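# Shelve cart bottle behind fridge bottle, close door

## Task

A bottle is already on one refrigerator shelf. Pick up the bottle that sits on the cart and set it upright on that same shelf, straight behind the existing bottle, then close the refrigerator door completely. At the end both bottles must be upright, the cart must be resting on its wheels, and nothing may count as finished if it stays in place only because the robot holds it. Failure if a glass bottle drops far, if the door is swung open or shut violently, or if the robot topples or finishes tilted.

## Robot and tools

ROBOT. A Hello Robot Stretch 4, single arm: an omni-wheel base, a lift sliding on a mast, a telescoping arm reaching forward, a three-joint wrist (yaw, pitch, roll) and a two-finger gripper. It stands about 1.6 m tall; the base rim lies within 0.23 m of the base origin. Cameras: head_camera, head_left_camera, head_right_camera (all on the head) and wrist_camera (on the gripper).

FRAMES. Base frame: origin on the floor below the base centre, x forward, y left, z up. hand_pose is reported in it (a point between the open fingertips); with all wrist joints at 0 its axes line up with the base frame. The printed hand position may be somewhat off. Odometry frame = base frame at scene start; base_odometry counts wheel turns only, so slipping reads as motion; heading runs -3.142 to 3.142, positive left.

TOOL execute_actions. Arguments: actions (a list with exactly one action, or empty to just read state and images) and cameras (list of names or "all"; null/omitted gives all, [] gives none). One action may hold:
- base: exactly one of translate_m (straight drive, metres, forward positive, -2 to 2), strafe_m (sideways, metres, left positive, -2 to 2) or rotate_rad (turn in place, radians, counter-clockwise from above positive, -3.2 to 3.2). All are offsets from where the base last reported itself.
- joints: absolute targets by name. lift_m 0 to 1.2 m; arm_m 0 to 0.55 m (extension); wrist_yaw_rad -1.134 to 4.276 (0 forward, positive left, 3.14 folded back, above 3.4 the arm may block); wrist_pitch_rad -1.117 to 4.259 (0 level, 1.57 pointing down); wrist_roll_rad -1.117 to 4.259 (0 fingers level, positive turns clockwise seen from behind); gripper_m -0.038 to 0.141 m fingertip gap (negative squeezes tips together). Done tolerances: lift/arm ±0.004, yaw/roll ±0.02, pitch ±0.05, gripper ±0.004. A joint target outside its range is clipped and reported; any other bad value or unknown key rejects the call with no motion.
- pace: "slow", "default", "fast", "max". Base top speed 0.1/0.3/0.4/0.6 m/s and turn 1/2/3/4 rad/s; with lift above 0.2 these shrink, to 0.3 m/s and 1 rad/s at lift 1.2.
- contact_limits: {"arm_m": 0 to 0.75}, how hard the arm may push before halting (default 0.5).
- or end_of_arm "enable_torque" alone, to revive wrist/gripper motors that shut off.
Motions begin together and may finish separately; each action lasts at most 15 s. A part left out of an action may keep pushing toward its earlier target. To unfold at scene start, send lift_m 0.4 with wrist_yaw_rad 0.

Other tools: wait (seconds 0 to 10, robot holds its last command); zoom_image (camera, region [x0,y0,x1,y1] in pixels, max 504x504, on the latest full image); read_manual (licence texts only); finished_scene (scene number 1 or 2; ends the scene irreversibly and reports success). If a result reports a stop, later calls in the same reply are skipped.

RESULTS. base_status and joint_status: "done", "off_target" (resting away from target, may still push), "contact_stop_at_<key>" (blocked; that part goes slack), "limit_stop_at_<name>" (built-in limit, e.g. own_body, tilt), "time_out", "torque_fault" (wrist/gripper motor went limp; send enable_torque). on_its_own covers what the call did not command; "held at" is the held target, not the actual position. lidar_m: 12 distances in 30-degree sectors, first straight ahead, counter-clockwise (4th left, 7th behind, 10th right); "-" means nothing or closer than 0.25 m; glass is often missed. wrist_depth_mm: 7x7 grid of median depths from top left, 100 to 2000 mm. motor_effort: percent of max, bracket = peak in the last action; rest values off their range suggest a load or contact. turned_by_wheels vs turned_by_imu differing by over 0.1 rad means a hit or slip. base_tilt in degrees (forward, right positive). Camera calibration gives K, distortion and T_world_to_cam relative to the base frame.

GRIPPING. Command gripper_m below the object's width; a harder squeeze pulls it toward the wrist. gripper_m reading and "done" do not prove a hold; look for a clear gripper effort change (at commands of 0 or more). If fingertips stick on a surface, raise the lift.

CAUTIONS. Glass bottles must not drop far; lower them gently to the shelf and release while resting. Move the door smoothly, never with a fast push. Do not drive or turn with over 1 kg held and arm_m above 0.2; avoid steady hard pushes with the gripper high or high contact limits, which can tip the robot. Above 6 degrees of lean, lift, arm and wheels go slack. A wrist motor shuts off if the gripper is rammed into something. Tilted-up, rolled wrist poses (pitch below -0.2 with roll below -0.4 or above 4) can trigger own-body stops. Leave the cart upright. The robot holds its last command while the operator thinks; stray objects may occasionally be nudged by outside pushes. Less robot motion time is better.

Each tool is called after "Call:" in YAML: its name, and indented under it one key for each argument.

## Session

Call:
execute_actions:
  actions: []

Scene clock: 0.00 s.
base_odometry: x=+0.000 y=+0.000 heading=+0.000 (m, m, rad; odometry frame)
turned_by_wheels: +0.000 (rad since the last result)
turned_by_imu: +0.000 (rad since the last result)
base_tilt: forward=+0.2 right=+0.0 (deg)
lidar_m: 1.58 0.74 0.80 1.15 1.43 1.55 1.10 1.08 3.05 1.35 1.99 2.12
base_status: not commanded
joint_positions: lift_m=+0.128 arm_m=-0.002 wrist_yaw_rad=+3.053 wrist_pitch_rad=-0.013 wrist_roll_rad=-0.018 gripper_m=+0.057
joint_status: not commanded
motor_effort: lift_m=+21 arm_m=+1 wrist_yaw_rad=+1 wrist_pitch_rad=-6 wrist_roll_rad=+0 gripper_m=-3 wheel_0=+0 wheel_1=+0 wheel_2=+1 (%)
hand_pose: x=-0.1111 y=+0.1127 z=+0.3100 quat_wxyz=(+0.044, +0.006, -0.009, +0.999) (m; base frame)
wrist_depth_mm: - 141 - - 1983 1537 1336 / 108 140 1499 - 1983 1576 1336 / 113 141 1308 - 1983 1576 1336 / 138 198 - - 1983 1537 1336 / 1430 1499 1308 - 1863 1576 1281 / 1042 1078 200 1060 204 1160 1182 / 741 294 798 - 768 768 798
pictures: head_camera, head_left_camera, head_right_camera, wrist_camera
Images, in order (width x height): head_camera 420x560, head_left_camera 420x672, head_right_camera 420x672, wrist_camera 616x392.

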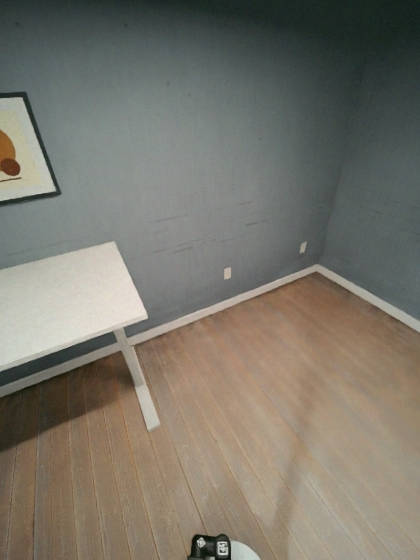

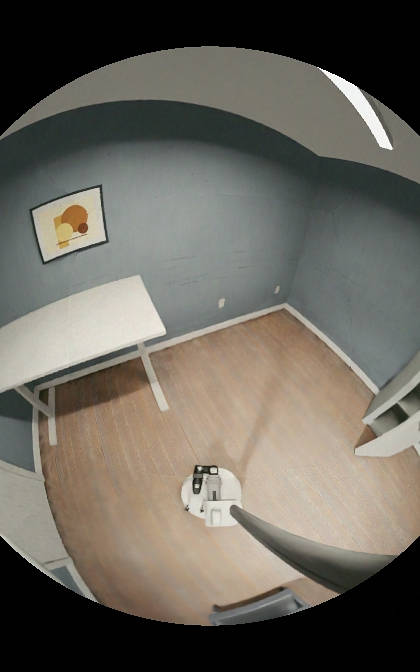

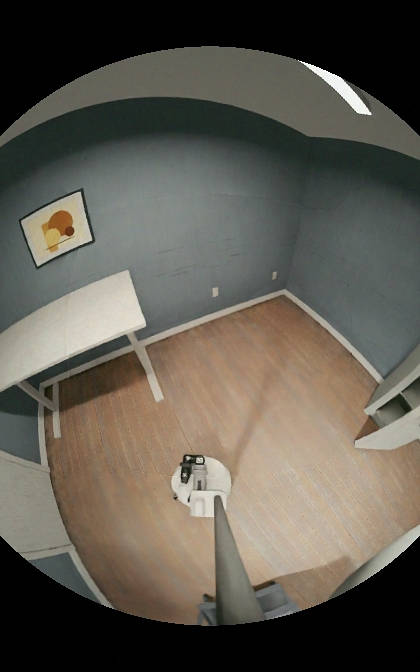

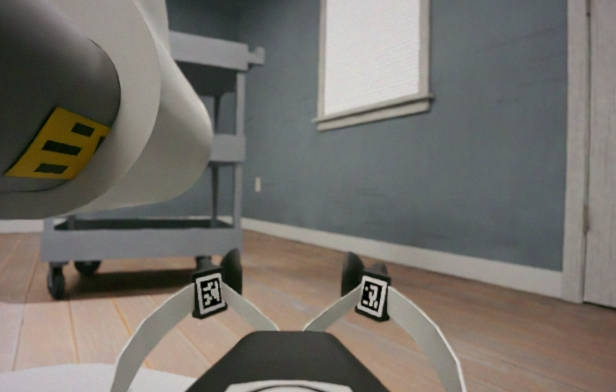

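Fridge on the right, cart behind. Turn right to look.

Call:
execute_actions:
  actions:
    - {"base":{"rotate_rad":-1.57},"joints":{"lift_m":0.4,"wrist_yaw_rad":0}}
  cameras: ["head_camera","head_left_camera","head_right_camera"]

Call:
execute_actions:
  actions:
    - {"base":{"rotate_rad":-1.3}}
  cameras: ["head_camera","head_left_camera","wrist_camera"]

Scene clock: 6.93 s.
base_odometry: x=+0.000 y=+0.000 heading=-1.570 (m, m, rad; odometry frame)
turned_by_wheels: -1.570 (rad since the last result)
turned_by_imu: -1.558 (rad since the last result)
base_tilt: forward=+0.2 right=+0.0 (deg)
lidar_m: 1.36 1.91 2.13 1.56 0.75 0.80 1.18 1.45 1.54 1.09 1.09 3.09
base_status: done
joint_positions: lift_m=+0.400 arm_m=-0.002 wrist_yaw_rad=+0.001 wrist_pitch_rad=-0.013 wrist_roll_rad=-0.018 gripper_m=+0.057
joint_status: all done
motor_effort: lift_m=+24(20) arm_m=+0(0) wrist_yaw_rad=-1(7) wrist_pitch_rad=-6(6) wrist_roll_rad=+1(0) gripper_m=-2(3) wheel_0=-1(6) wheel_1=-1(7) wheel_2=+0(6) (%)
hand_pose: x=+0.4570 y=-0.0872 z=+0.5819 quat_wxyz=(+1.000, -0.009, -0.007, +0.000) (m; base frame)
wrist_depth_mm: 1708 1863 1576 1618 - - - / 1708 1921 - 1661 - - - / 1756 1863 1499 1708 - - - / 1756 1921 1537 1708 - - - / 1756 1863 1255 1708 - - - / 1756 1756 201 1464 203 - - / 1281 1281 1336 - 1336 1336 1430
pictures: head_camera, head_left_camera, head_right_camera
Images, in order (width x height): head_camera 420x560, head_left_camera 420x672, head_right_camera 420x672.

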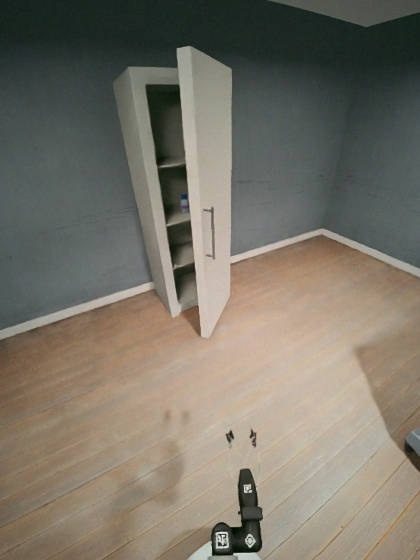

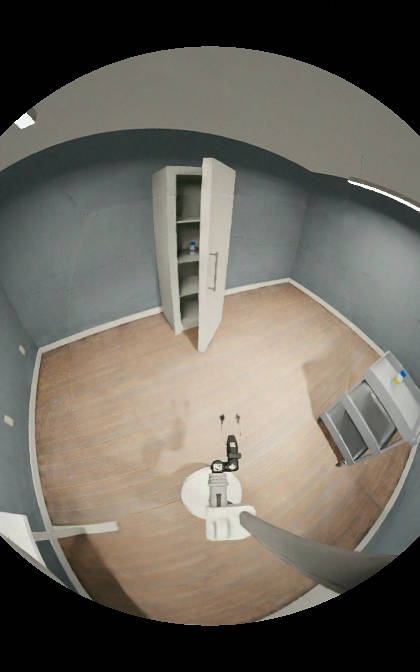

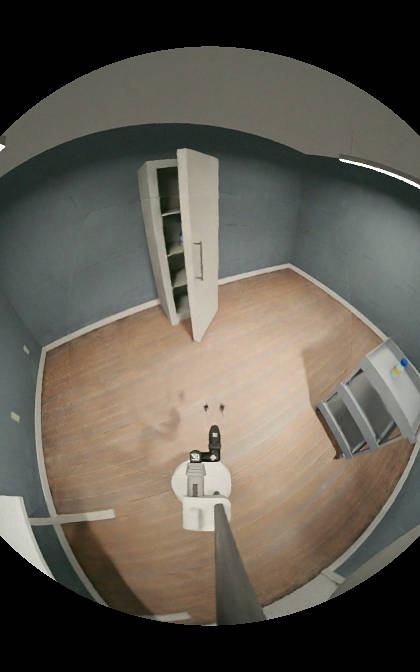

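Scene clock: 8.83 s.
base_odometry: x=+0.000 y=+0.000 heading=-2.870 (m, m, rad; odometry frame)
turned_by_wheels: -1.300 (rad since the last result)
turned_by_imu: -1.289 (rad since the last result)
base_tilt: forward=+0.2 right=+0.1 (deg)
lidar_m: 1.08 3.16 1.40 1.35 2.21 1.76 0.75 0.74 0.92 1.44 1.44 1.16
base_status: done
joint_positions: lift_m=+0.400 arm_m=-0.002 wrist_yaw_rad=+0.000 wrist_pitch_rad=-0.013 wrist_roll_rad=-0.018 gripper_m=+0.057
joint_status: not commanded
motor_effort: lift_m=+22(24) arm_m=+0(0) wrist_yaw_rad=+1(1) wrist_pitch_rad=-6(6) wrist_roll_rad=-1(0) gripper_m=-2(2) wheel_0=+1(6) wheel_1=+1(6) wheel_2=+1(7) (%)
hand_pose: x=+0.4570 y=-0.0874 z=+0.5820 quat_wxyz=(+1.000, -0.009, -0.007, +0.000) (m; base frame)
wrist_depth_mm: - - - - - 1983 1499 / - - - - - 1921 1499 / - - 1205 1098 - 1921 1537 / - - - - - 1921 1464 / - - 917 931 - 1983 1499 / 1863 1708 200 1397 203 1863 1464 / 1308 904 904 - 1205 1336 1336
pictures: head_camera, head_left_camera, wrist_camera
camera_calibration (this result's frames):
wrist_camera: T_world_to_cam=[[-0.0151785, -0.999102, 0.0395614, -0.113146], [-0.00588664, -0.039476, -0.999203, 0.631617], [0.999867, -0.0153993, -0.00528217, -0.223624], [0, 0, 0, 1]] pos_world=[0.225596, -0.0915548, 0.634409]
Images, in order (width x height): head_camera 420x560, head_left_camera 420x672, wrist_camera 616x392.

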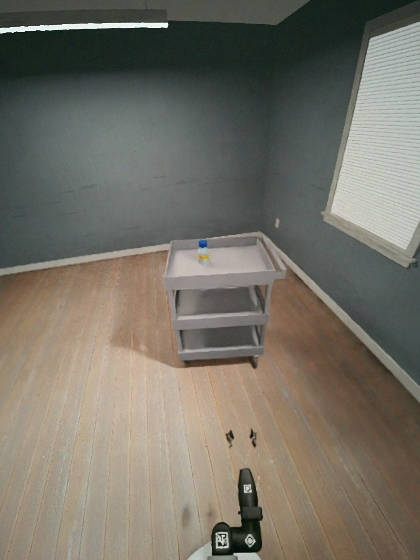

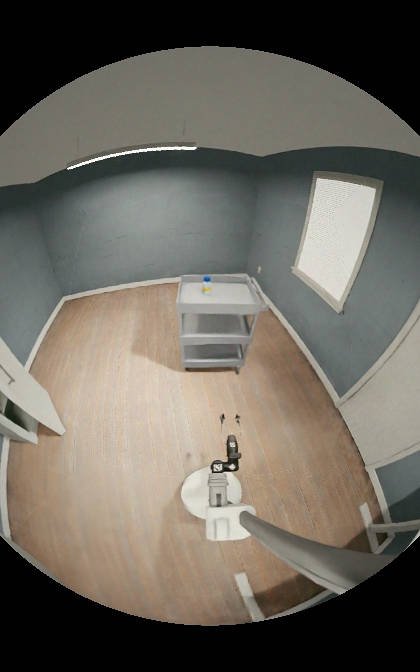

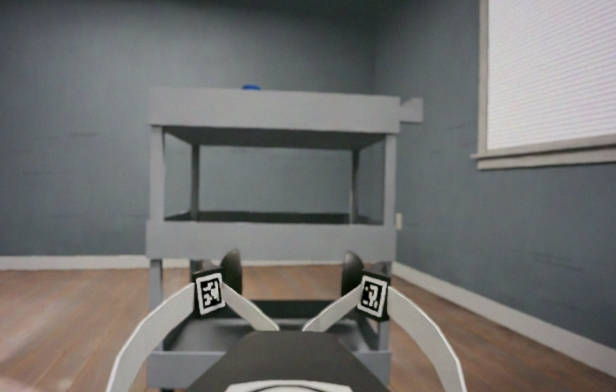

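Call:
execute_actions:
  actions:
    - {"base":{"translate_m":0.55},"joints":{"lift_m":0.9,"gripper_m":0.12,"wrist_yaw_rad":0.1}}
  cameras: ["head_camera","wrist_camera"]

Scene clock: 21.60 s.
base_odometry: x=-0.530 y=-0.148 heading=-2.870 (m, m, rad; odometry frame)
turned_by_wheels: +0.000 (rad since the last result)
turned_by_imu: -0.003 (rad since the last result)
base_tilt: forward=+0.2 right=+0.0 (deg)
lidar_m: 0.53 0.55 2.66 1.35 1.83 2.37 1.31 1.29 1.50 1.30 1.35 0.60
base_status: done
joint_positions: lift_m=+0.900 arm_m=-0.002 wrist_yaw_rad=+0.100 wrist_pitch_rad=-0.013 wrist_roll_rad=-0.018 gripper_m=+0.120
joint_status: all done
motor_effort: lift_m=+23(22) arm_m=+0(0) wrist_yaw_rad=+2(6) wrist_pitch_rad=-5(6) wrist_roll_rad=-1(1) gripper_m=+0(2) wheel_0=+0(8) wheel_1=+0(4) wheel_2=+2(9) (%)
hand_pose: x=+0.4642 y=-0.0583 z=+1.0819 quat_wxyz=(+0.999, -0.009, -0.007, +0.050) (m; base frame)
wrist_depth_mm: - - - - - - 1499 / - - - - - - 1537 / - - - - - - 1499 / - - - - - 1983 1576 / - - - - - - 1464 / - 809 820 - 219 1808 1499 / - 668 699 - 723 615 1464
pictures: head_camera, wrist_camera
camera_calibration (this result's frames):
wrist_camera: T_world_to_cam=[[0.0842915, -0.995655, 0.0395614, -0.149684], [-0.00192799, -0.0398655, -0.999203, 1.13043], [0.996439, 0.0841481, -0.00527994, -0.220409], [0, 0, 0, 1]] pos_world=[0.23442, -0.0854211, 1.13429]
Images, in order (width x height): head_camera 420x560, wrist_camera 616x392.

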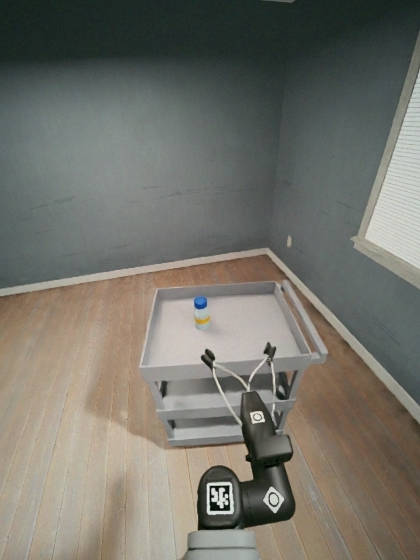

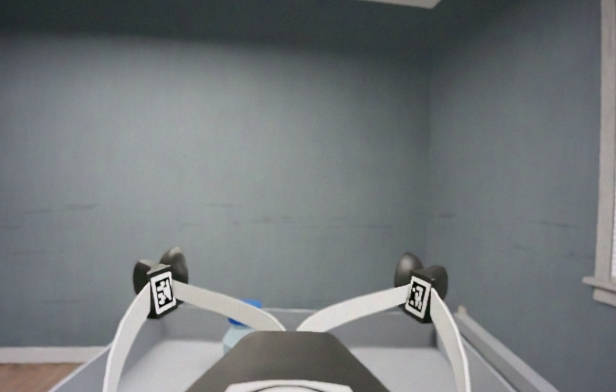

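Call:
execute_actions:
  actions:
    - {"base":{"strafe_m":0.152},"joints":{"lift_m":0.93,"wrist_yaw_rad":0,"wrist_pitch_rad":0.35,"arm_m":0.28}}
  cameras: ["head_camera","wrist_camera"]

Scene clock: 36.03 s.
base_odometry: x=-0.489 y=-0.294 heading=-2.870 (m, m, rad; odometry frame)
turned_by_wheels: +0.000 (rad since the last result)
turned_by_imu: +0.000 (rad since the last result)
base_tilt: forward=+0.3 right=+0.0 (deg)
lidar_m: 0.54 2.61 2.50 1.20 1.63 2.40 1.33 1.31 1.62 1.47 1.47 0.58
base_status: done
joint_positions: lift_m=+0.930 arm_m=+0.278 wrist_yaw_rad=+0.000 wrist_pitch_rad=+0.352 wrist_roll_rad=-0.018 gripper_m=+0.120
joint_status: all done
motor_effort: lift_m=+23(33) arm_m=+9(10) wrist_yaw_rad=+1(3) wrist_pitch_rad=-5(6) wrist_roll_rad=+1(0) gripper_m=+0(0) wheel_0=+2(7) wheel_1=-1(7) wheel_2=+1(2) (%)
hand_pose: x=+0.7201 y=-0.0874 z=+1.0086 quat_wxyz=(+0.985, -0.009, +0.175, +0.002) (m; base frame)
wrist_depth_mm: 1756 1808 1921 - - 1808 1430 / 1863 1921 - - - 1921 1464 / 1921 - - - - 1863 1499 / - - - - - 1921 1499 / - - 585 585 597 615 580 / 1661 407 477 351 220 535 500 / 1366 404 436 - 433 433 449
pictures: head_camera, wrist_camera
camera_calibration (this result's frames):
wrist_camera: T_world_to_cam=[[-0.0000292172, -0.9991, 0.0424154, -0.139816], [-0.362449, -0.0395207, -0.931165, 1.24755], [0.932004, -0.0154006, -0.362122, -0.0757261], [0, 0, 0, 1]] pos_world=[0.522748, -0.0915523, 1.14019]
Images, in order (width x height): head_camera 420x560, wrist_camera 616x392.

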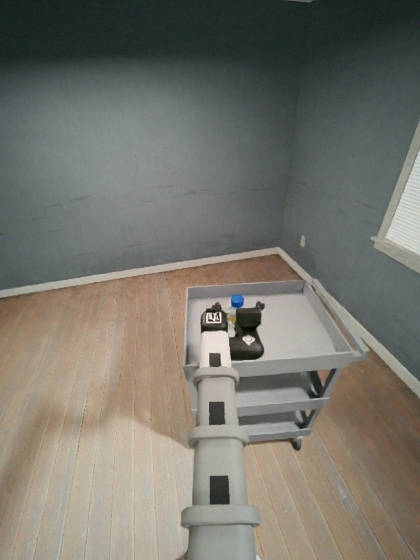

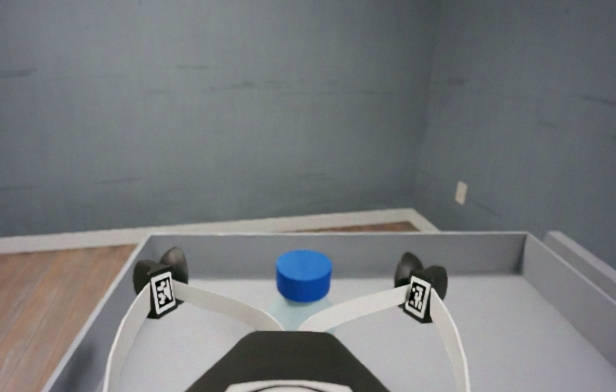

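Call:
execute_actions:
  actions:
    - {"joints":{"lift_m":0.815}}
  cameras: []

Call:
execute_actions:
  actions:
    - {"joints":{"arm_m":0.35}}
  cameras: ["head_camera","wrist_camera"]

Scene clock: 43.93 s.
base_odometry: x=-0.489 y=-0.294 heading=-2.870 (m, m, rad; odometry frame)
turned_by_wheels: +0.000 (rad since the last result)
turned_by_imu: -0.001 (rad since the last result)
base_tilt: forward=+0.3 right=+0.1 (deg)
lidar_m: 0.53 2.61 2.51 1.18 1.67 2.40 1.35 1.31 1.62 1.48 1.49 0.59
base_status: not commanded
joint_positions: lift_m=+0.815 arm_m=+0.278 wrist_yaw_rad=+0.000 wrist_pitch_rad=+0.352 wrist_roll_rad=-0.018 gripper_m=+0.120
joint_status: all done
motor_effort: lift_m=+19(22) arm_m=+9(9) wrist_yaw_rad=+1(0) wrist_pitch_rad=-5(5) wrist_roll_rad=+0(1) gripper_m=+0(0) wheel_0=+2(2) wheel_1=-1(1) wheel_2=+1(1) (%)
hand_pose: x=+0.7202 y=-0.0874 z=+0.8940 quat_wxyz=(+0.985, -0.009, +0.175, +0.002) (m; base frame)
wrist_depth_mm: 1756 1808 1921 - - 1863 1430 / 1808 1921 - - - 1921 1464 / 1921 1983 - - - 1921 1499 / - 512 535 317 554 564 530 / 334 407 433 327 445 449 455 / 298 309 315 330 220 351 355 / 271 276 287 - 286 287 293
pictures: none
No camera images: the call's "cameras" was empty. Leave "cameras" out to get every camera's image.

Scene clock: 45.07 s.
base_odometry: x=-0.489 y=-0.294 heading=-2.870 (m, m, rad; odometry frame)
turned_by_wheels: +0.000 (rad since the last result)
turned_by_imu: +0.000 (rad since the last result)
base_tilt: forward=+0.2 right=+0.0 (deg)
lidar_m: 0.53 2.60 2.50 1.18 1.64 2.40 1.35 1.34 1.63 1.50 1.52 0.58
base_status: not commanded
joint_positions: lift_m=+0.815 arm_m=+0.348 wrist_yaw_rad=+0.000 wrist_pitch_rad=+0.352 wrist_roll_rad=-0.018 gripper_m=+0.120
joint_status: all done
motor_effort: lift_m=+19(19) arm_m=+9(7) wrist_yaw_rad=+1(0) wrist_pitch_rad=-5(5) wrist_roll_rad=+1(1) gripper_m=+1(0) wheel_0=+2(2) wheel_1=-1(1) wheel_2=+1(1) (%)
hand_pose: x=+0.7901 y=-0.0874 z=+0.8940 quat_wxyz=(+0.985, -0.009, +0.175, +0.002) (m; base frame)
wrist_depth_mm: 1708 1808 1863 1983 - 1863 1397 / 1756 1863 1983 - - 1863 1430 / 1863 1983 - - - 1921 1464 / - 462 473 238 488 496 500 / 340 404 430 248 445 455 459 / 301 309 315 251 220 351 355 / 270 274 286 - 287 287 294
pictures: head_camera, wrist_camera
camera_calibration (this result's frames):
wrist_camera: T_world_to_cam=[[-0.000107888, -0.9991, 0.0424154, -0.134912], [-0.362481, -0.0394917, -0.931154, 1.16622], [0.931991, -0.0154753, -0.362151, -0.18243], [0, 0, 0, 1]] pos_world=[0.59274, -0.0915582, 1.02558]
Images, in order (width x height): head_camera 420x560, wrist_camera 616x392.

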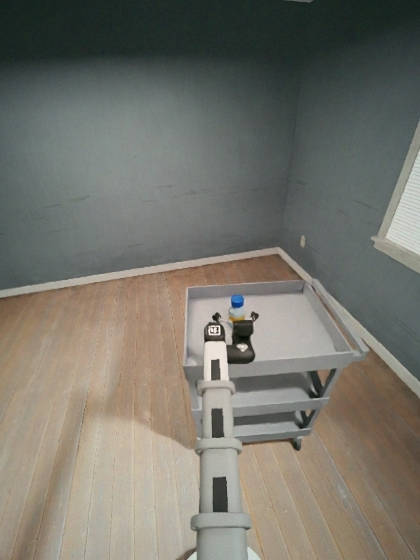

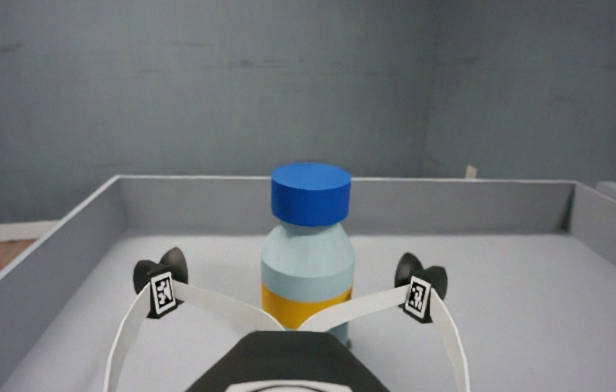

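Call:
execute_actions:
  actions:
    - {"base":{"strafe_m":-0.012},"joints":{"arm_m":0.39}}
  cameras: ["wrist_camera"]

Call:
execute_actions:
  actions:
    - {"joints":{"gripper_m":0.0}}
  cameras: ["head_camera","wrist_camera"]

Scene clock: 52.23 s.
base_odometry: x=-0.492 y=-0.283 heading=-2.869 (m, m, rad; odometry frame)
turned_by_wheels: +0.000 (rad since the last result)
turned_by_imu: -0.001 (rad since the last result)
base_tilt: forward=+0.2 right=-0.1 (deg)
lidar_m: 0.52 2.59 2.52 1.22 1.63 2.42 1.32 1.34 1.60 1.47 1.49 0.57
base_status: done
joint_positions: lift_m=+0.815 arm_m=+0.388 wrist_yaw_rad=+0.000 wrist_pitch_rad=+0.352 wrist_roll_rad=-0.018 gripper_m=+0.120
joint_status: all done
motor_effort: lift_m=+19(19) arm_m=+8(8) wrist_yaw_rad=+1(0) wrist_pitch_rad=-6(6) wrist_roll_rad=-1(0) gripper_m=+0(1) wheel_0=+1(8) wheel_1=-1(7) wheel_2=+1(1) (%)
hand_pose: x=+0.8302 y=-0.0874 z=+0.8940 quat_wxyz=(+0.985, -0.009, +0.175, +0.002) (m; base frame)
wrist_depth_mm: 1661 1756 1808 1983 - 1808 1397 / 1708 1863 1983 - - 1808 1397 / 1808 1863 - - - 1808 1397 / 1921 427 433 220 449 459 466 / 340 415 410 208 445 449 455 / 312 307 224 207 220 351 355 / 274 276 289 - 286 286 293
pictures: wrist_camera
camera_calibration (this result's frames):
wrist_camera: T_world_to_cam=[[-0.000158576, -0.9991, 0.0424155, -0.13488], [-0.362494, -0.0394732, -0.93115, 1.18073], [0.931986, -0.015523, -0.362162, -0.219718], [0, 0, 0, 1]] pos_world=[0.632759, -0.091562, 1.02558]
Images, in order (width x height): wrist_camera 616x392.

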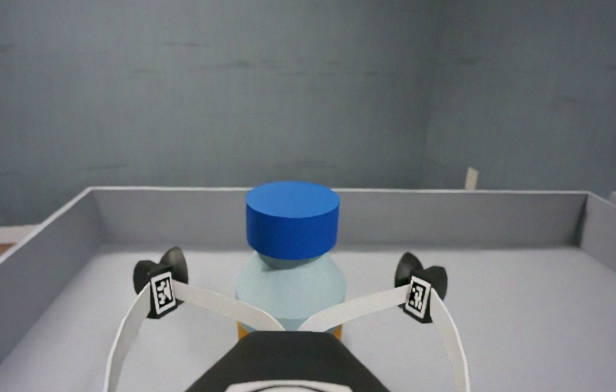

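Scene clock: 54.30 s.
base_odometry: x=-0.492 y=-0.283 heading=-2.869 (m, m, rad; odometry frame)
turned_by_wheels: +0.000 (rad since the last result)
turned_by_imu: +0.000 (rad since the last result)
base_tilt: forward=+0.2 right=+0.0 (deg)
lidar_m: 0.53 2.62 2.52 1.21 1.67 2.41 1.32 1.31 1.61 1.48 1.49 0.58
base_status: not commanded
joint_positions: lift_m=+0.815 arm_m=+0.389 wrist_yaw_rad=+0.000 wrist_pitch_rad=+0.352 wrist_roll_rad=-0.018 gripper_m=+0.001
joint_status: all done
motor_effort: lift_m=+19(19) arm_m=+9(9) wrist_yaw_rad=-1(0) wrist_pitch_rad=-6(6) wrist_roll_rad=+2(1) gripper_m=-24(28) wheel_0=+1(0) wheel_1=-1(1) wheel_2=+1(1) (%)
hand_pose: x=+0.8302 y=-0.0873 z=+0.8939 quat_wxyz=(+0.984, -0.009, +0.175, +0.002) (m; base frame)
wrist_depth_mm: 1661 1756 1863 1921 - 1808 1397 / 1756 1808 1983 - - 1863 1430 / 1863 1863 - - - 1863 1430 / 1921 424 433 202 452 459 466 / 340 415 407 177 445 452 455 / 312 176 198 194 186 349 349 / 268 273 278 - 285 285 293
pictures: head_camera, wrist_camera
camera_calibration (this result's frames):
wrist_camera: T_world_to_cam=[[0.000350966, -0.9991, 0.0424153, -0.135163], [-0.362754, -0.0396534, -0.931041, 1.18076], [0.931885, -0.0150596, -0.362441, -0.219456], [0, 0, 0, 1]] pos_world=[0.632881, -0.0915254, 1.02553]
Images, in order (width x height): head_camera 420x560, wrist_camera 616x392.

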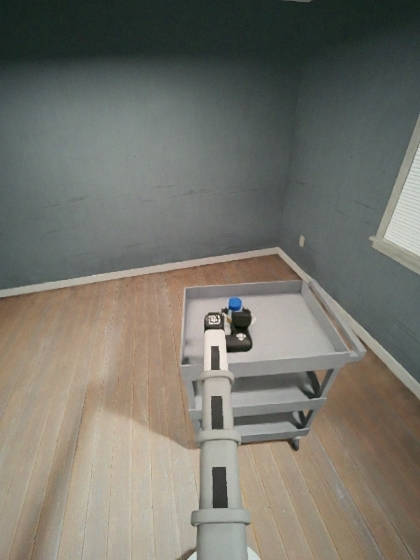

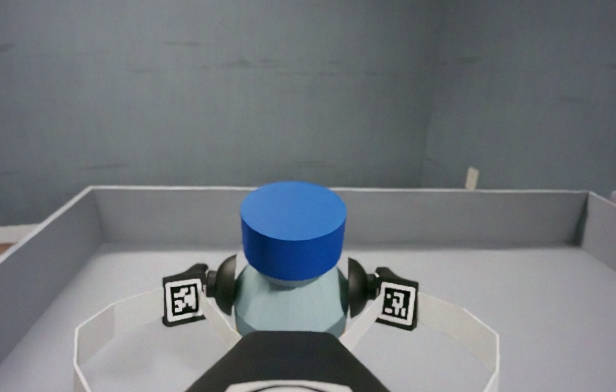

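Call:
execute_actions:
  actions:
    - {"joints":{"lift_m":0.93,"gripper_m":-0.01},"pace":"slow"}
  cameras: []

Call:
execute_actions:
  actions:
    - {"joints":{"arm_m":0.0},"base":{"translate_m":-0.3}}
  cameras: []

Call:
execute_actions:
  actions:
    - {"base":{"rotate_rad":1.57}}

Scene clock: 70.80 s.
base_odometry: x=-0.492 y=-0.283 heading=-2.869 (m, m, rad; odometry frame)
turned_by_wheels: +0.000 (rad since the last result)
turned_by_imu: -0.001 (rad since the last result)
base_tilt: forward=+0.2 right=+0.0 (deg)
lidar_m: 0.54 2.60 2.48 1.20 1.68 2.42 1.34 1.30 1.63 1.48 1.49 0.58
base_status: not commanded
joint_positions: lift_m=+0.930 arm_m=+0.389 wrist_yaw_rad=+0.000 wrist_pitch_rad=+0.357 wrist_roll_rad=-0.018 gripper_m=-0.009
joint_status: all done
motor_effort: lift_m=+26(27) arm_m=+8(9) wrist_yaw_rad=+0(1) wrist_pitch_rad=-19(23) wrist_roll_rad=+0(1) gripper_m=-25(26) wheel_0=+1(1) wheel_1=-1(1) wheel_2=+0(0) (%)
hand_pose: x=+0.8298 y=-0.0874 z=+1.0071 quat_wxyz=(+0.984, -0.009, +0.177, +0.002) (m; base frame)
wrist_depth_mm: 1618 1756 1863 1921 - 1756 1397 / 1756 1863 1983 - - 1863 1430 / 1863 - - - - 1921 1397 / 1983 - - 207 - 1863 1430 / 1983 - - 183 - 1808 1397 / 1661 174 196 192 183 496 484 / 359 413 413 - 427 424 445
pictures: none
No camera images: the call's "cameras" was empty. Leave "cameras" out to get every camera's image.

Scene clock: 73.27 s.
base_odometry: x=-0.203 y=-0.202 heading=-2.869 (m, m, rad; odometry frame)
turned_by_wheels: +0.000 (rad since the last result)
turned_by_imu: +0.000 (rad since the last result)
base_tilt: forward=+0.2 right=+0.0 (deg)
lidar_m: 0.83 2.89 2.48 1.18 2.14 2.07 1.03 1.03 1.25 1.54 1.54 0.89
base_status: done
joint_positions: lift_m=+0.930 arm_m=+0.002 wrist_yaw_rad=+0.000 wrist_pitch_rad=+0.357 wrist_roll_rad=-0.018 gripper_m=-0.009
joint_status: all done
motor_effort: lift_m=+25(26) arm_m=-8(8) wrist_yaw_rad=+1(0) wrist_pitch_rad=-20(20) wrist_roll_rad=+1(1) gripper_m=-24(25) wheel_0=+0(3) wheel_1=+1(5) wheel_2=+0(10) (%)
hand_pose: x=+0.4427 y=-0.0875 z=+1.0070 quat_wxyz=(+0.984, -0.009, +0.178, +0.001) (m; base frame)
wrist_depth_mm: - - - - - - 1537 / - - - - - - 1576 / - - - 1160 - 1983 1576 / - - 798 206 917 809 1576 / - - 707 182 750 1983 1618 / 1661 175 196 192 183 1756 1618 / 1366 1366 831 - 917 1397 1464
pictures: none
No camera images: the call's "cameras" was empty. Leave "cameras" out to get every camera's image.

Scene clock: 75.40 s.
base_odometry: x=-0.203 y=-0.202 heading=-1.299 (m, m, rad; odometry frame)
turned_by_wheels: +1.570 (rad since the last result)
turned_by_imu: +1.557 (rad since the last result)
base_tilt: forward=+0.2 right=-0.1 (deg)
lidar_m: 1.18 2.14 2.05 1.03 1.02 1.25 1.53 1.57 0.90 0.82 2.91 2.44
base_status: done
joint_positions: lift_m=+0.930 arm_m=+0.002 wrist_yaw_rad=+0.000 wrist_pitch_rad=+0.357 wrist_roll_rad=-0.018 gripper_m=-0.009
joint_status: not commanded
motor_effort: lift_m=+25(25) arm_m=-9(9) wrist_yaw_rad=+0(2) wrist_pitch_rad=-19(20) wrist_roll_rad=-1(0) gripper_m=-25(24) wheel_0=-1(5) wheel_1=+0(5) wheel_2=+1(6) (%)
hand_pose: x=+0.4428 y=-0.0873 z=+1.0072 quat_wxyz=(+0.984, -0.009, +0.177, +0.002) (m; base frame)
wrist_depth_mm: 1618 1708 1708 946 1921 - - / 1661 1808 1808 976 - - - / 1756 1863 1983 1060 - - - / 1863 1983 - 206 - - - / 1921 - 1576 182 - - - / 1661 174 196 192 183 1808 1808 / 1366 1397 1430 - 1430 1464 1499
pictures: head_camera, head_left_camera, head_right_camera, wrist_camera
camera_calibration (this result's frames):
wrist_camera: T_world_to_cam=[[0.000368403, -0.9991, 0.0424125, -0.139885], [-0.366933, -0.0395892, -0.929404, 1.14592], [0.930247, -0.0152202, -0.366618, 0.187562], [0, 0, 0, 1]] pos_world=[0.246049, -0.0915382, 1.13972]
Images, in order (width x height): head_camera 420x560, head_left_camera 420x672, head_right_camera 420x672, wrist_camera 616x392.

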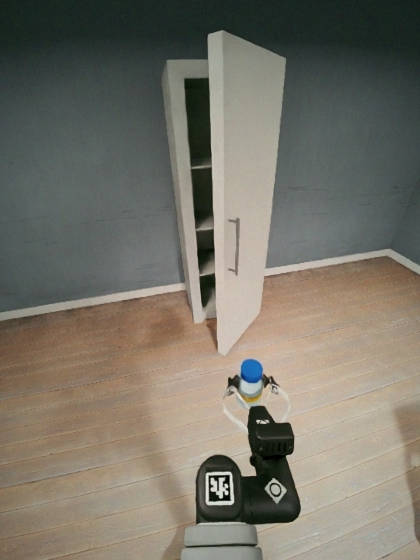

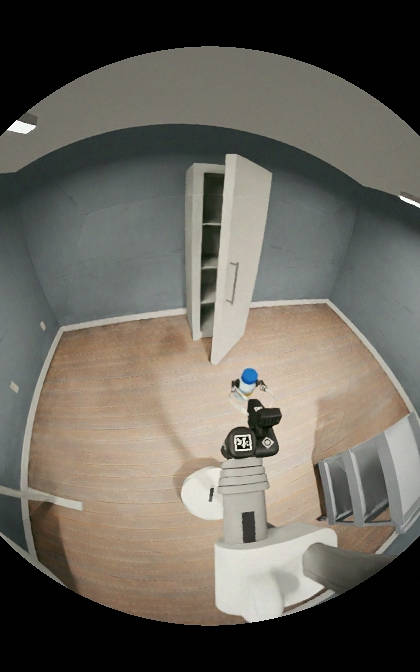

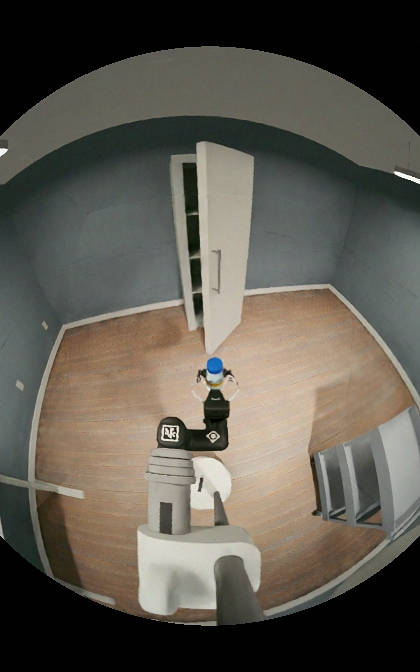

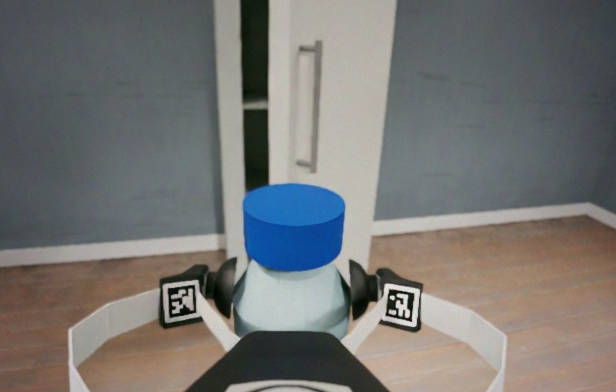

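Call:
execute_actions:
  actions:
    - {"base":{"rotate_rad":0.17}}
  cameras: []

Call:
execute_actions:
  actions:
    - {"base":{"strafe_m":0.2}}
  cameras: []

Call:
execute_actions:
  actions:
    - {"base":{"translate_m":0.8}}
  cameras: ["head_camera","head_left_camera"]

Call:
execute_actions:
  actions:
    - {"base":{"rotate_rad":1.571}}
  cameras: ["head_right_camera"]

Scene clock: 105.33 s.
base_odometry: x=-0.203 y=-0.202 heading=-1.129 (m, m, rad; odometry frame)
turned_by_wheels: +0.170 (rad since the last result)
turned_by_imu: +0.168 (rad since the last result)
base_tilt: forward=+0.1 right=-0.1 (deg)
lidar_m: 1.18 2.23 1.87 1.02 1.08 1.49 1.52 1.62 0.84 0.82 2.99 1.17
base_status: done
joint_positions: lift_m=+0.930 arm_m=+0.002 wrist_yaw_rad=+0.000 wrist_pitch_rad=+0.357 wrist_roll_rad=-0.018 gripper_m=-0.009
joint_status: not commanded
motor_effort: lift_m=+25(25) arm_m=-8(9) wrist_yaw_rad=+0(2) wrist_pitch_rad=-19(19) wrist_roll_rad=+4(1) gripper_m=-25(26) wheel_0=+0(3) wheel_1=-1(5) wheel_2=-1(6) (%)
hand_pose: x=+0.4428 y=-0.0874 z=+1.0072 quat_wxyz=(+0.984, -0.009, +0.177, +0.002) (m; base frame)
wrist_depth_mm: 1756 1756 1756 1708 891 1756 1921 / 1808 1808 1863 1756 960 1921 1983 / 1863 1921 1983 1921 1025 - - / - - - 206 1160 - - / - - - 182 1281 - - / 1661 174 197 192 184 1808 1808 / 1366 1430 1430 - 1430 1430 1464
pictures: none
No camera images: the call's "cameras" was empty. Leave "cameras" out to get every camera's image.

Scene clock: 107.27 s.
base_odometry: x=-0.022 y=-0.117 heading=-1.129 (m, m, rad; odometry frame)
turned_by_wheels: +0.000 (rad since the last result)
turned_by_imu: +0.000 (rad since the last result)
base_tilt: forward=+0.1 right=-0.1 (deg)
lidar_m: 1.63 2.18 1.69 0.82 0.88 1.15 1.52 1.58 1.05 1.04 3.18 1.25
base_status: done
joint_positions: lift_m=+0.930 arm_m=+0.002 wrist_yaw_rad=+0.000 wrist_pitch_rad=+0.357 wrist_roll_rad=-0.018 gripper_m=-0.009
joint_status: not commanded
motor_effort: lift_m=+25(25) arm_m=-8(9) wrist_yaw_rad=+0(1) wrist_pitch_rad=-19(19) wrist_roll_rad=-1(1) gripper_m=-25(27) wheel_0=+1(5) wheel_1=-1(7) wheel_2=-1(2) (%)
hand_pose: x=+0.4428 y=-0.0874 z=+1.0071 quat_wxyz=(+0.984, -0.009, +0.177, +0.002) (m; base frame)
wrist_depth_mm: 1756 1756 1808 1808 1708 960 1863 / 1756 1808 1863 1863 1499 1025 1921 / 1921 1921 1983 1983 1921 1182 - / 1983 - - 206 1576 1366 - / - - - 183 1205 1576 - / 1661 174 196 191 183 1661 1756 / 1366 1397 1397 - 1397 1430 1499
pictures: none
No camera images: the call's "cameras" was empty. Leave "cameras" out to get every camera's image.

Scene clock: 111.40 s.
base_odometry: x=+0.319 y=-0.840 heading=-1.130 (m, m, rad; odometry frame)
turned_by_wheels: +0.000 (rad since the last result)
turned_by_imu: -0.004 (rad since the last result)
base_tilt: forward=+0.3 right=+0.0 (deg)
lidar_m: 1.04 1.36 1.77 1.64 1.17 1.20 2.34 1.51 1.34 3.04 0.60 0.60
base_status: done
joint_positions: lift_m=+0.930 arm_m=+0.002 wrist_yaw_rad=+0.000 wrist_pitch_rad=+0.357 wrist_roll_rad=-0.018 gripper_m=-0.009
joint_status: not commanded
motor_effort: lift_m=+25(25) arm_m=-9(9) wrist_yaw_rad=+0(0) wrist_pitch_rad=-19(20) wrist_roll_rad=+1(1) gripper_m=-25(25) wheel_0=-2(4) wheel_1=-1(5) wheel_2=+1(8) (%)
hand_pose: x=+0.4428 y=-0.0874 z=+1.0071 quat_wxyz=(+0.984, -0.009, +0.177, +0.002) (m; base frame)
wrist_depth_mm: 976 1008 1025 1042 707 539 946 / 1042 1060 1078 1098 732 976 946 / 1118 1118 1160 1160 732 820 891 / 1160 1182 1182 207 715 1118 891 / 1229 1281 1255 182 691 1160 976 / 1336 174 196 192 183 960 917 / 1336 1430 1397 - 798 976 917
pictures: head_camera, head_left_camera
Images, in order (width x height): head_camera 420x560, head_left_camera 420x672.

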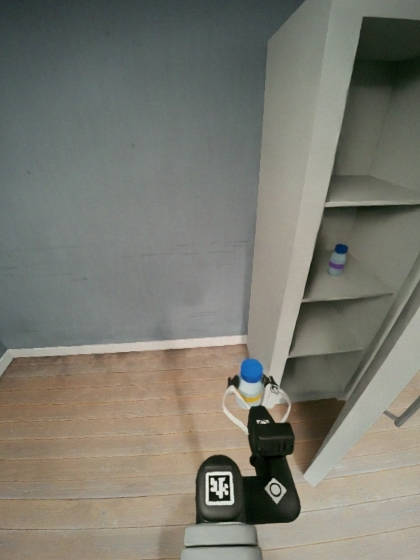

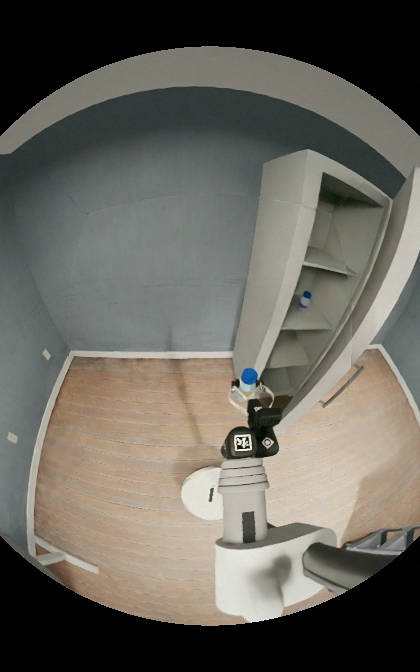

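Scene clock: 113.53 s.
base_odometry: x=+0.319 y=-0.840 heading=+0.441 (m, m, rad; odometry frame)
turned_by_wheels: +1.571 (rad since the last result)
turned_by_imu: +1.557 (rad since the last result)
base_tilt: forward=+0.2 right=-0.1 (deg)
lidar_m: 1.63 1.18 1.18 2.33 1.47 1.32 3.06 0.57 0.59 1.05 1.37 1.75
base_status: done
joint_positions: lift_m=+0.930 arm_m=+0.002 wrist_yaw_rad=+0.000 wrist_pitch_rad=+0.357 wrist_roll_rad=-0.018 gripper_m=-0.009
joint_status: not commanded
motor_effort: lift_m=+25(25) arm_m=-9(8) wrist_yaw_rad=-1(2) wrist_pitch_rad=-19(19) wrist_roll_rad=-1(1) gripper_m=-25(25) wheel_0=-1(4) wheel_1=+0(6) wheel_2=+0(6) (%)
hand_pose: x=+0.4428 y=-0.0873 z=+1.0072 quat_wxyz=(+0.984, -0.009, +0.177, +0.002) (m; base frame)
wrist_depth_mm: 1281 1281 1336 1336 1366 1397 1366 / 1336 1336 1366 1430 1464 1430 1464 / 1397 1464 1464 1499 1537 1499 1537 / 1499 1537 1537 206 1618 1708 1618 / 1618 1618 1576 182 1756 1808 1708 / 1661 175 196 192 183 1808 1661 / 1366 1397 1397 - 1430 1430 1464
pictures: head_right_camera
Images, in order (width x height): head_right_camera 420x672.

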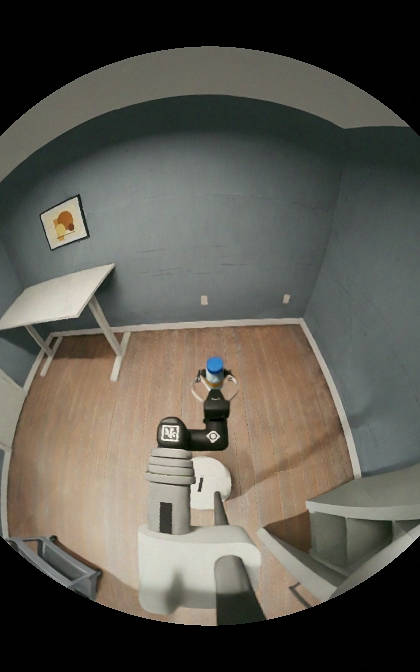

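Call:
execute_actions:
  actions:
    - {"base":{"strafe_m":-0.52}}
  cameras: ["head_right_camera"]

Call:
execute_actions:
  actions:
    - {"base":{"translate_m":-0.45},"pace":"slow"}
  cameras: ["head_right_camera","head_left_camera"]

Scene clock: 125.47 s.
base_odometry: x=+0.542 y=-1.310 heading=+0.442 (m, m, rad; odometry frame)
turned_by_wheels: +0.000 (rad since the last result)
turned_by_imu: -0.002 (rad since the last result)
base_tilt: forward=+0.2 right=+0.0 (deg)
lidar_m: 1.65 1.71 1.57 2.88 1.74 0.47 0.43 0.41 0.37 0.78 0.84 1.11
base_status: done
joint_positions: lift_m=+0.930 arm_m=+0.002 wrist_yaw_rad=+0.000 wrist_pitch_rad=+0.357 wrist_roll_rad=-0.018 gripper_m=-0.009
joint_status: not commanded
motor_effort: lift_m=+25(25) arm_m=-8(9) wrist_yaw_rad=+0(1) wrist_pitch_rad=-19(20) wrist_roll_rad=+3(0) gripper_m=-25(25) wheel_0=+1(6) wheel_1=+2(9) wheel_2=+0(1) (%)
hand_pose: x=+0.4428 y=-0.0874 z=+1.0071 quat_wxyz=(+0.984, -0.009, +0.178, +0.002) (m; base frame)
wrist_depth_mm: 1281 1308 1308 1366 1366 1336 960 / 1366 1397 1366 1430 1430 1397 976 / 1430 1464 1499 1537 1537 1366 976 / 1537 1537 1576 207 1661 1366 976 / 1661 1708 1618 182 1756 1366 991 / 1661 174 197 193 184 1205 976 / 1336 1397 1397 - 1464 1229 976
pictures: head_right_camera
Images, in order (width x height): head_right_camera 420x672.

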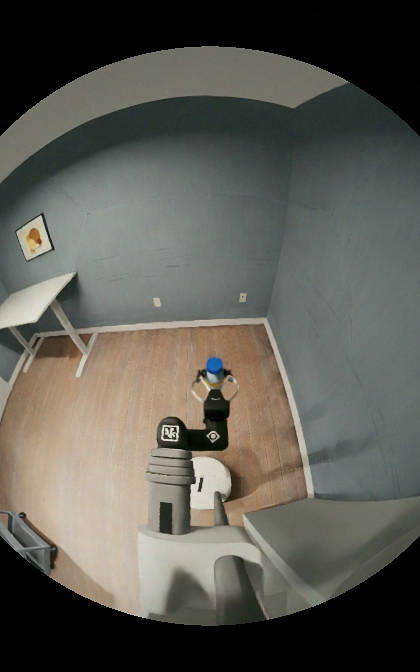

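Scene clock: 131.27 s.
base_odometry: x=+0.135 y=-1.502 heading=+0.442 (m, m, rad; odometry frame)
turned_by_wheels: +0.000 (rad since the last result)
turned_by_imu: +0.000 (rad since the last result)
base_tilt: forward=+0.1 right=-0.1 (deg)
lidar_m: 2.12 1.88 1.85 2.85 0.25 0.25 0.25 0.31 0.29 0.27 0.28 1.18
base_status: done
joint_positions: lift_m=+0.930 arm_m=+0.001 wrist_yaw_rad=+0.000 wrist_pitch_rad=+0.357 wrist_roll_rad=-0.018 gripper_m=-0.009
joint_status: not commanded
motor_effort: lift_m=+25(25) arm_m=-7(9) wrist_yaw_rad=+1(2) wrist_pitch_rad=-19(20) wrist_roll_rad=+1(1) gripper_m=-25(26) wheel_0=-1(5) wheel_1=-1(7) wheel_2=+1(8) (%)
hand_pose: x=+0.4425 y=-0.0874 z=+1.0071 quat_wxyz=(+0.984, -0.009, +0.178, +0.002) (m; base frame)
wrist_depth_mm: 1708 1708 1708 1756 1756 1397 1008 / 1808 1808 1808 1921 1921 1430 1008 / 1863 1921 1921 1921 - 1397 1008 / 1921 - - 206 - 1397 1008 / - - - 182 - 1397 1008 / 1661 174 197 192 183 1229 1008 / 1336 1464 1397 - 1464 1255 991
pictures: head_left_camera, head_right_camera
Images, in order (width x height): head_left_camera 420x672, head_right_camera 420x672.

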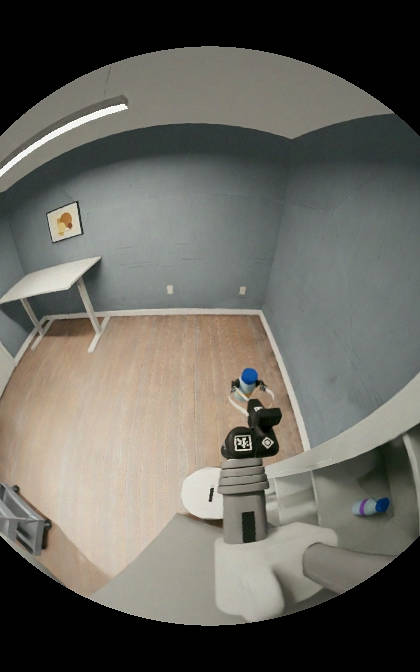

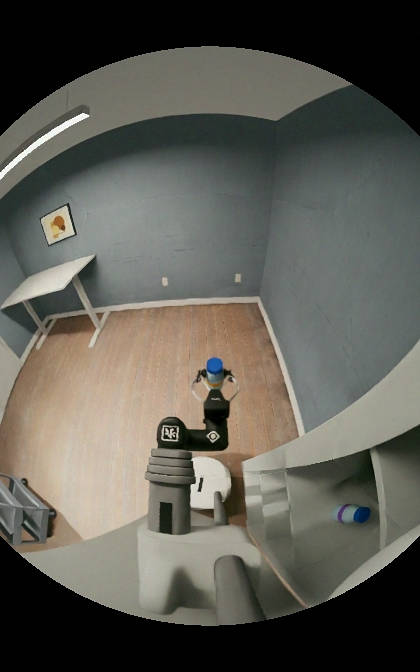

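Call:
execute_actions:
  actions:
    - {"base":{"translate_m":-0.25},"pace":"slow"}
  cameras: ["head_right_camera","head_left_camera"]

Scene clock: 139.53 s.
base_odometry: x=-0.090 y=-1.609 heading=+0.441 (m, m, rad; odometry frame)
turned_by_wheels: -0.001 (rad since the last result)
turned_by_imu: -0.015 (rad since the last result)
base_tilt: forward=+0.2 right=+0.0 (deg)
lidar_m: 2.28 2.02 2.12 1.60 0.30 0.25 - 0.25 0.25 0.30 0.31 0.42
base_status: done
joint_positions: lift_m=+0.930 arm_m=+0.001 wrist_yaw_rad=+0.000 wrist_pitch_rad=+0.357 wrist_roll_rad=-0.018 gripper_m=-0.009
joint_status: not commanded
motor_effort: lift_m=+24(25) arm_m=-7(7) wrist_yaw_rad=+1(18) wrist_pitch_rad=-19(23) wrist_roll_rad=+0(0) gripper_m=-24(26) wheel_0=-14(28) wheel_1=-16(30) wheel_2=+24(34) (%)
hand_pose: x=+0.4425 y=-0.0874 z=+1.0072 quat_wxyz=(+0.984, -0.009, +0.178, +0.002) (m; base frame)
wrist_depth_mm: 1863 1863 1921 1983 1983 1397 1008 / 1983 - - - - 1397 1008 / - - - - - 1397 1025 / - - - 205 - 1430 1008 / - - - 182 - 1430 1008 / 1661 174 198 191 183 1229 1008 / 1336 1397 1397 - 1464 1255 1008
pictures: head_left_camera, head_right_camera
Images, in order (width x height): head_left_camera 420x672, head_right_camera 420x672.

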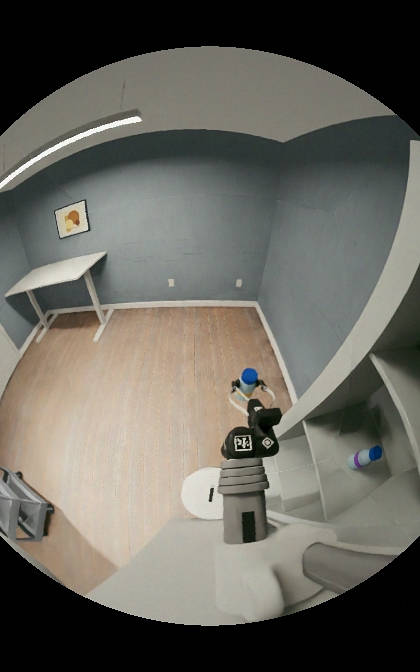

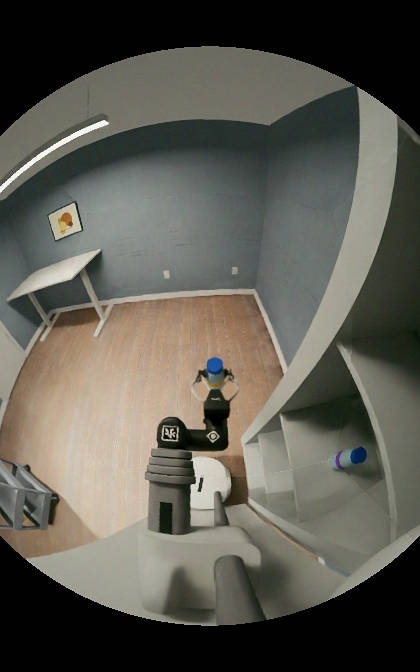

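Call:
execute_actions:
  actions:
    - {"base":{"strafe_m":0.4}}
  cameras: []

Call:
execute_actions:
  actions:
    - {"base":{"rotate_rad":-1.0}}

Scene clock: 146.20 s.
base_odometry: x=-0.261 y=-1.247 heading=+0.441 (m, m, rad; odometry frame)
turned_by_wheels: +0.000 (rad since the last result)
turned_by_imu: +0.000 (rad since the last result)
base_tilt: forward=+0.1 right=+0.0 (deg)
lidar_m: 2.29 1.77 2.11 1.44 1.00 2.58 2.39 0.25 0.28 0.70 0.73 1.71
base_status: done
joint_positions: lift_m=+0.930 arm_m=+0.001 wrist_yaw_rad=+0.000 wrist_pitch_rad=+0.357 wrist_roll_rad=-0.018 gripper_m=-0.009
joint_status: not commanded
motor_effort: lift_m=+24(24) arm_m=-7(7) wrist_yaw_rad=+1(2) wrist_pitch_rad=-19(20) wrist_roll_rad=+1(0) gripper_m=-25(25) wheel_0=+1(16) wheel_1=+0(12) wheel_2=+1(22) (%)
hand_pose: x=+0.4425 y=-0.0875 z=+1.0072 quat_wxyz=(+0.984, -0.009, +0.178, +0.002) (m; base frame)
wrist_depth_mm: 1863 1921 1863 1983 1983 - 1537 / 1921 1983 - - - - 1537 / - - - - - - 1537 / - - - 206 - - 1576 / - - - 183 - - 1618 / 1618 174 196 192 183 1808 1499 / 1336 1397 1397 - 1430 1430 1430
pictures: none
No camera images: the call's "cameras" was empty. Leave "cameras" out to get every camera's image.

Scene clock: 147.97 s.
base_odometry: x=-0.261 y=-1.247 heading=-0.559 (m, m, rad; odometry frame)
turned_by_wheels: -1.000 (rad since the last result)
turned_by_imu: -0.992 (rad since the last result)
base_tilt: forward=+0.2 right=+0.0 (deg)
lidar_m: 0.74 1.81 2.28 1.81 2.19 1.33 0.99 2.51 2.39 0.25 0.31 0.69
base_status: done
joint_positions: lift_m=+0.930 arm_m=+0.001 wrist_yaw_rad=+0.000 wrist_pitch_rad=+0.357 wrist_roll_rad=-0.018 gripper_m=-0.009
joint_status: not commanded
motor_effort: lift_m=+23(24) arm_m=-7(7) wrist_yaw_rad=+2(3) wrist_pitch_rad=-20(19) wrist_roll_rad=+1(0) gripper_m=-25(25) wheel_0=+1(5) wheel_1=-1(6) wheel_2=+0(6) (%)
hand_pose: x=+0.4424 y=-0.0875 z=+1.0072 quat_wxyz=(+0.984, -0.009, +0.178, +0.002) (m; base frame)
wrist_depth_mm: 1661 1430 1205 488 683 759 699 / 1756 1499 1308 521 750 798 723 / 1921 1618 1366 549 778 820 741 / - 1756 1464 206 603 597 591 / - 1983 1537 183 991 904 504 / 1661 174 197 193 183 917 878 / 1336 1366 1430 - 778 778 759
pictures: head_camera, head_left_camera, head_right_camera, wrist_camera
camera_calibration (this result's frames):
wrist_camera: T_world_to_cam=[[-0.000119613, -0.999095, 0.0425453, -0.139951], [-0.367069, -0.0395315, -0.929353, 1.14584], [0.930194, -0.0157282, -0.366732, 0.188009], [0, 0, 0, 1]] pos_world=[0.245702, -0.0915703, 1.1398]
Images, in order (width x height): head_camera 420x560, head_left_camera 420x672, head_right_camera 420x672, wrist_camera 616x392.

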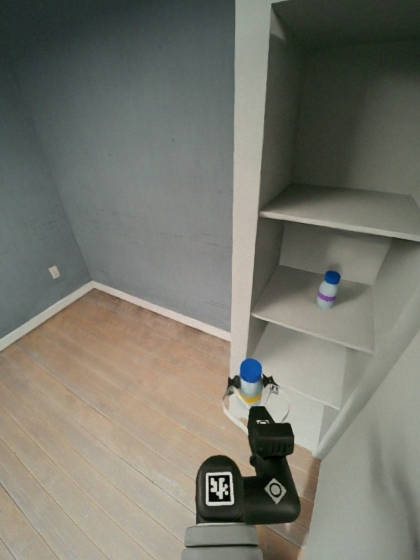

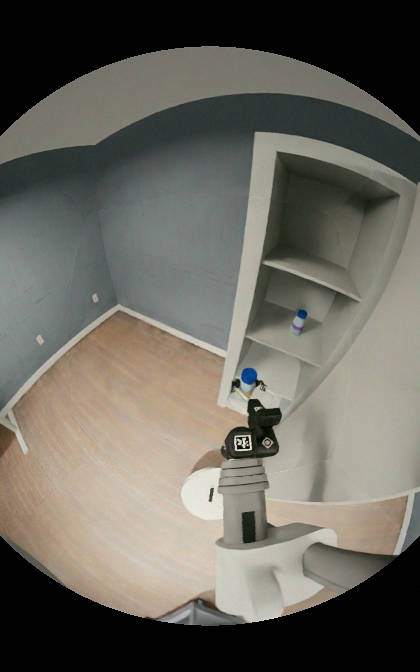

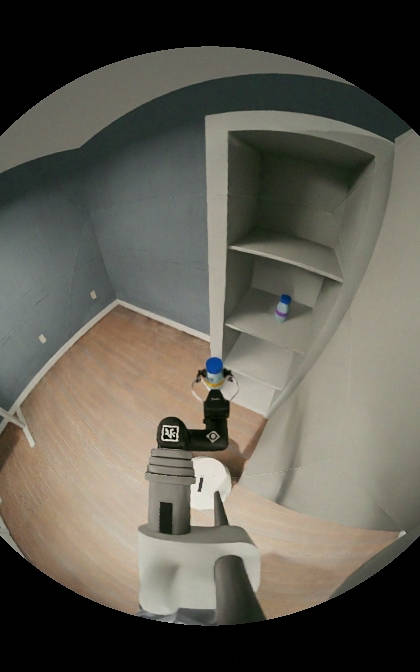

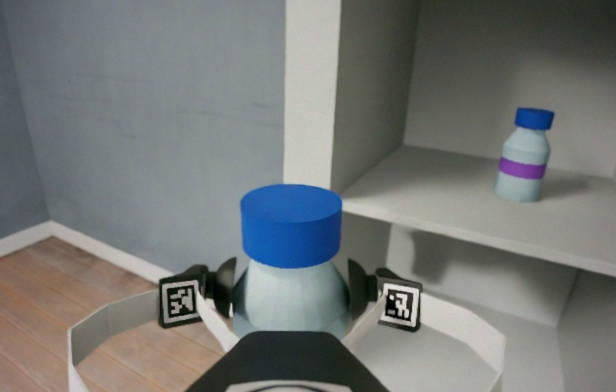

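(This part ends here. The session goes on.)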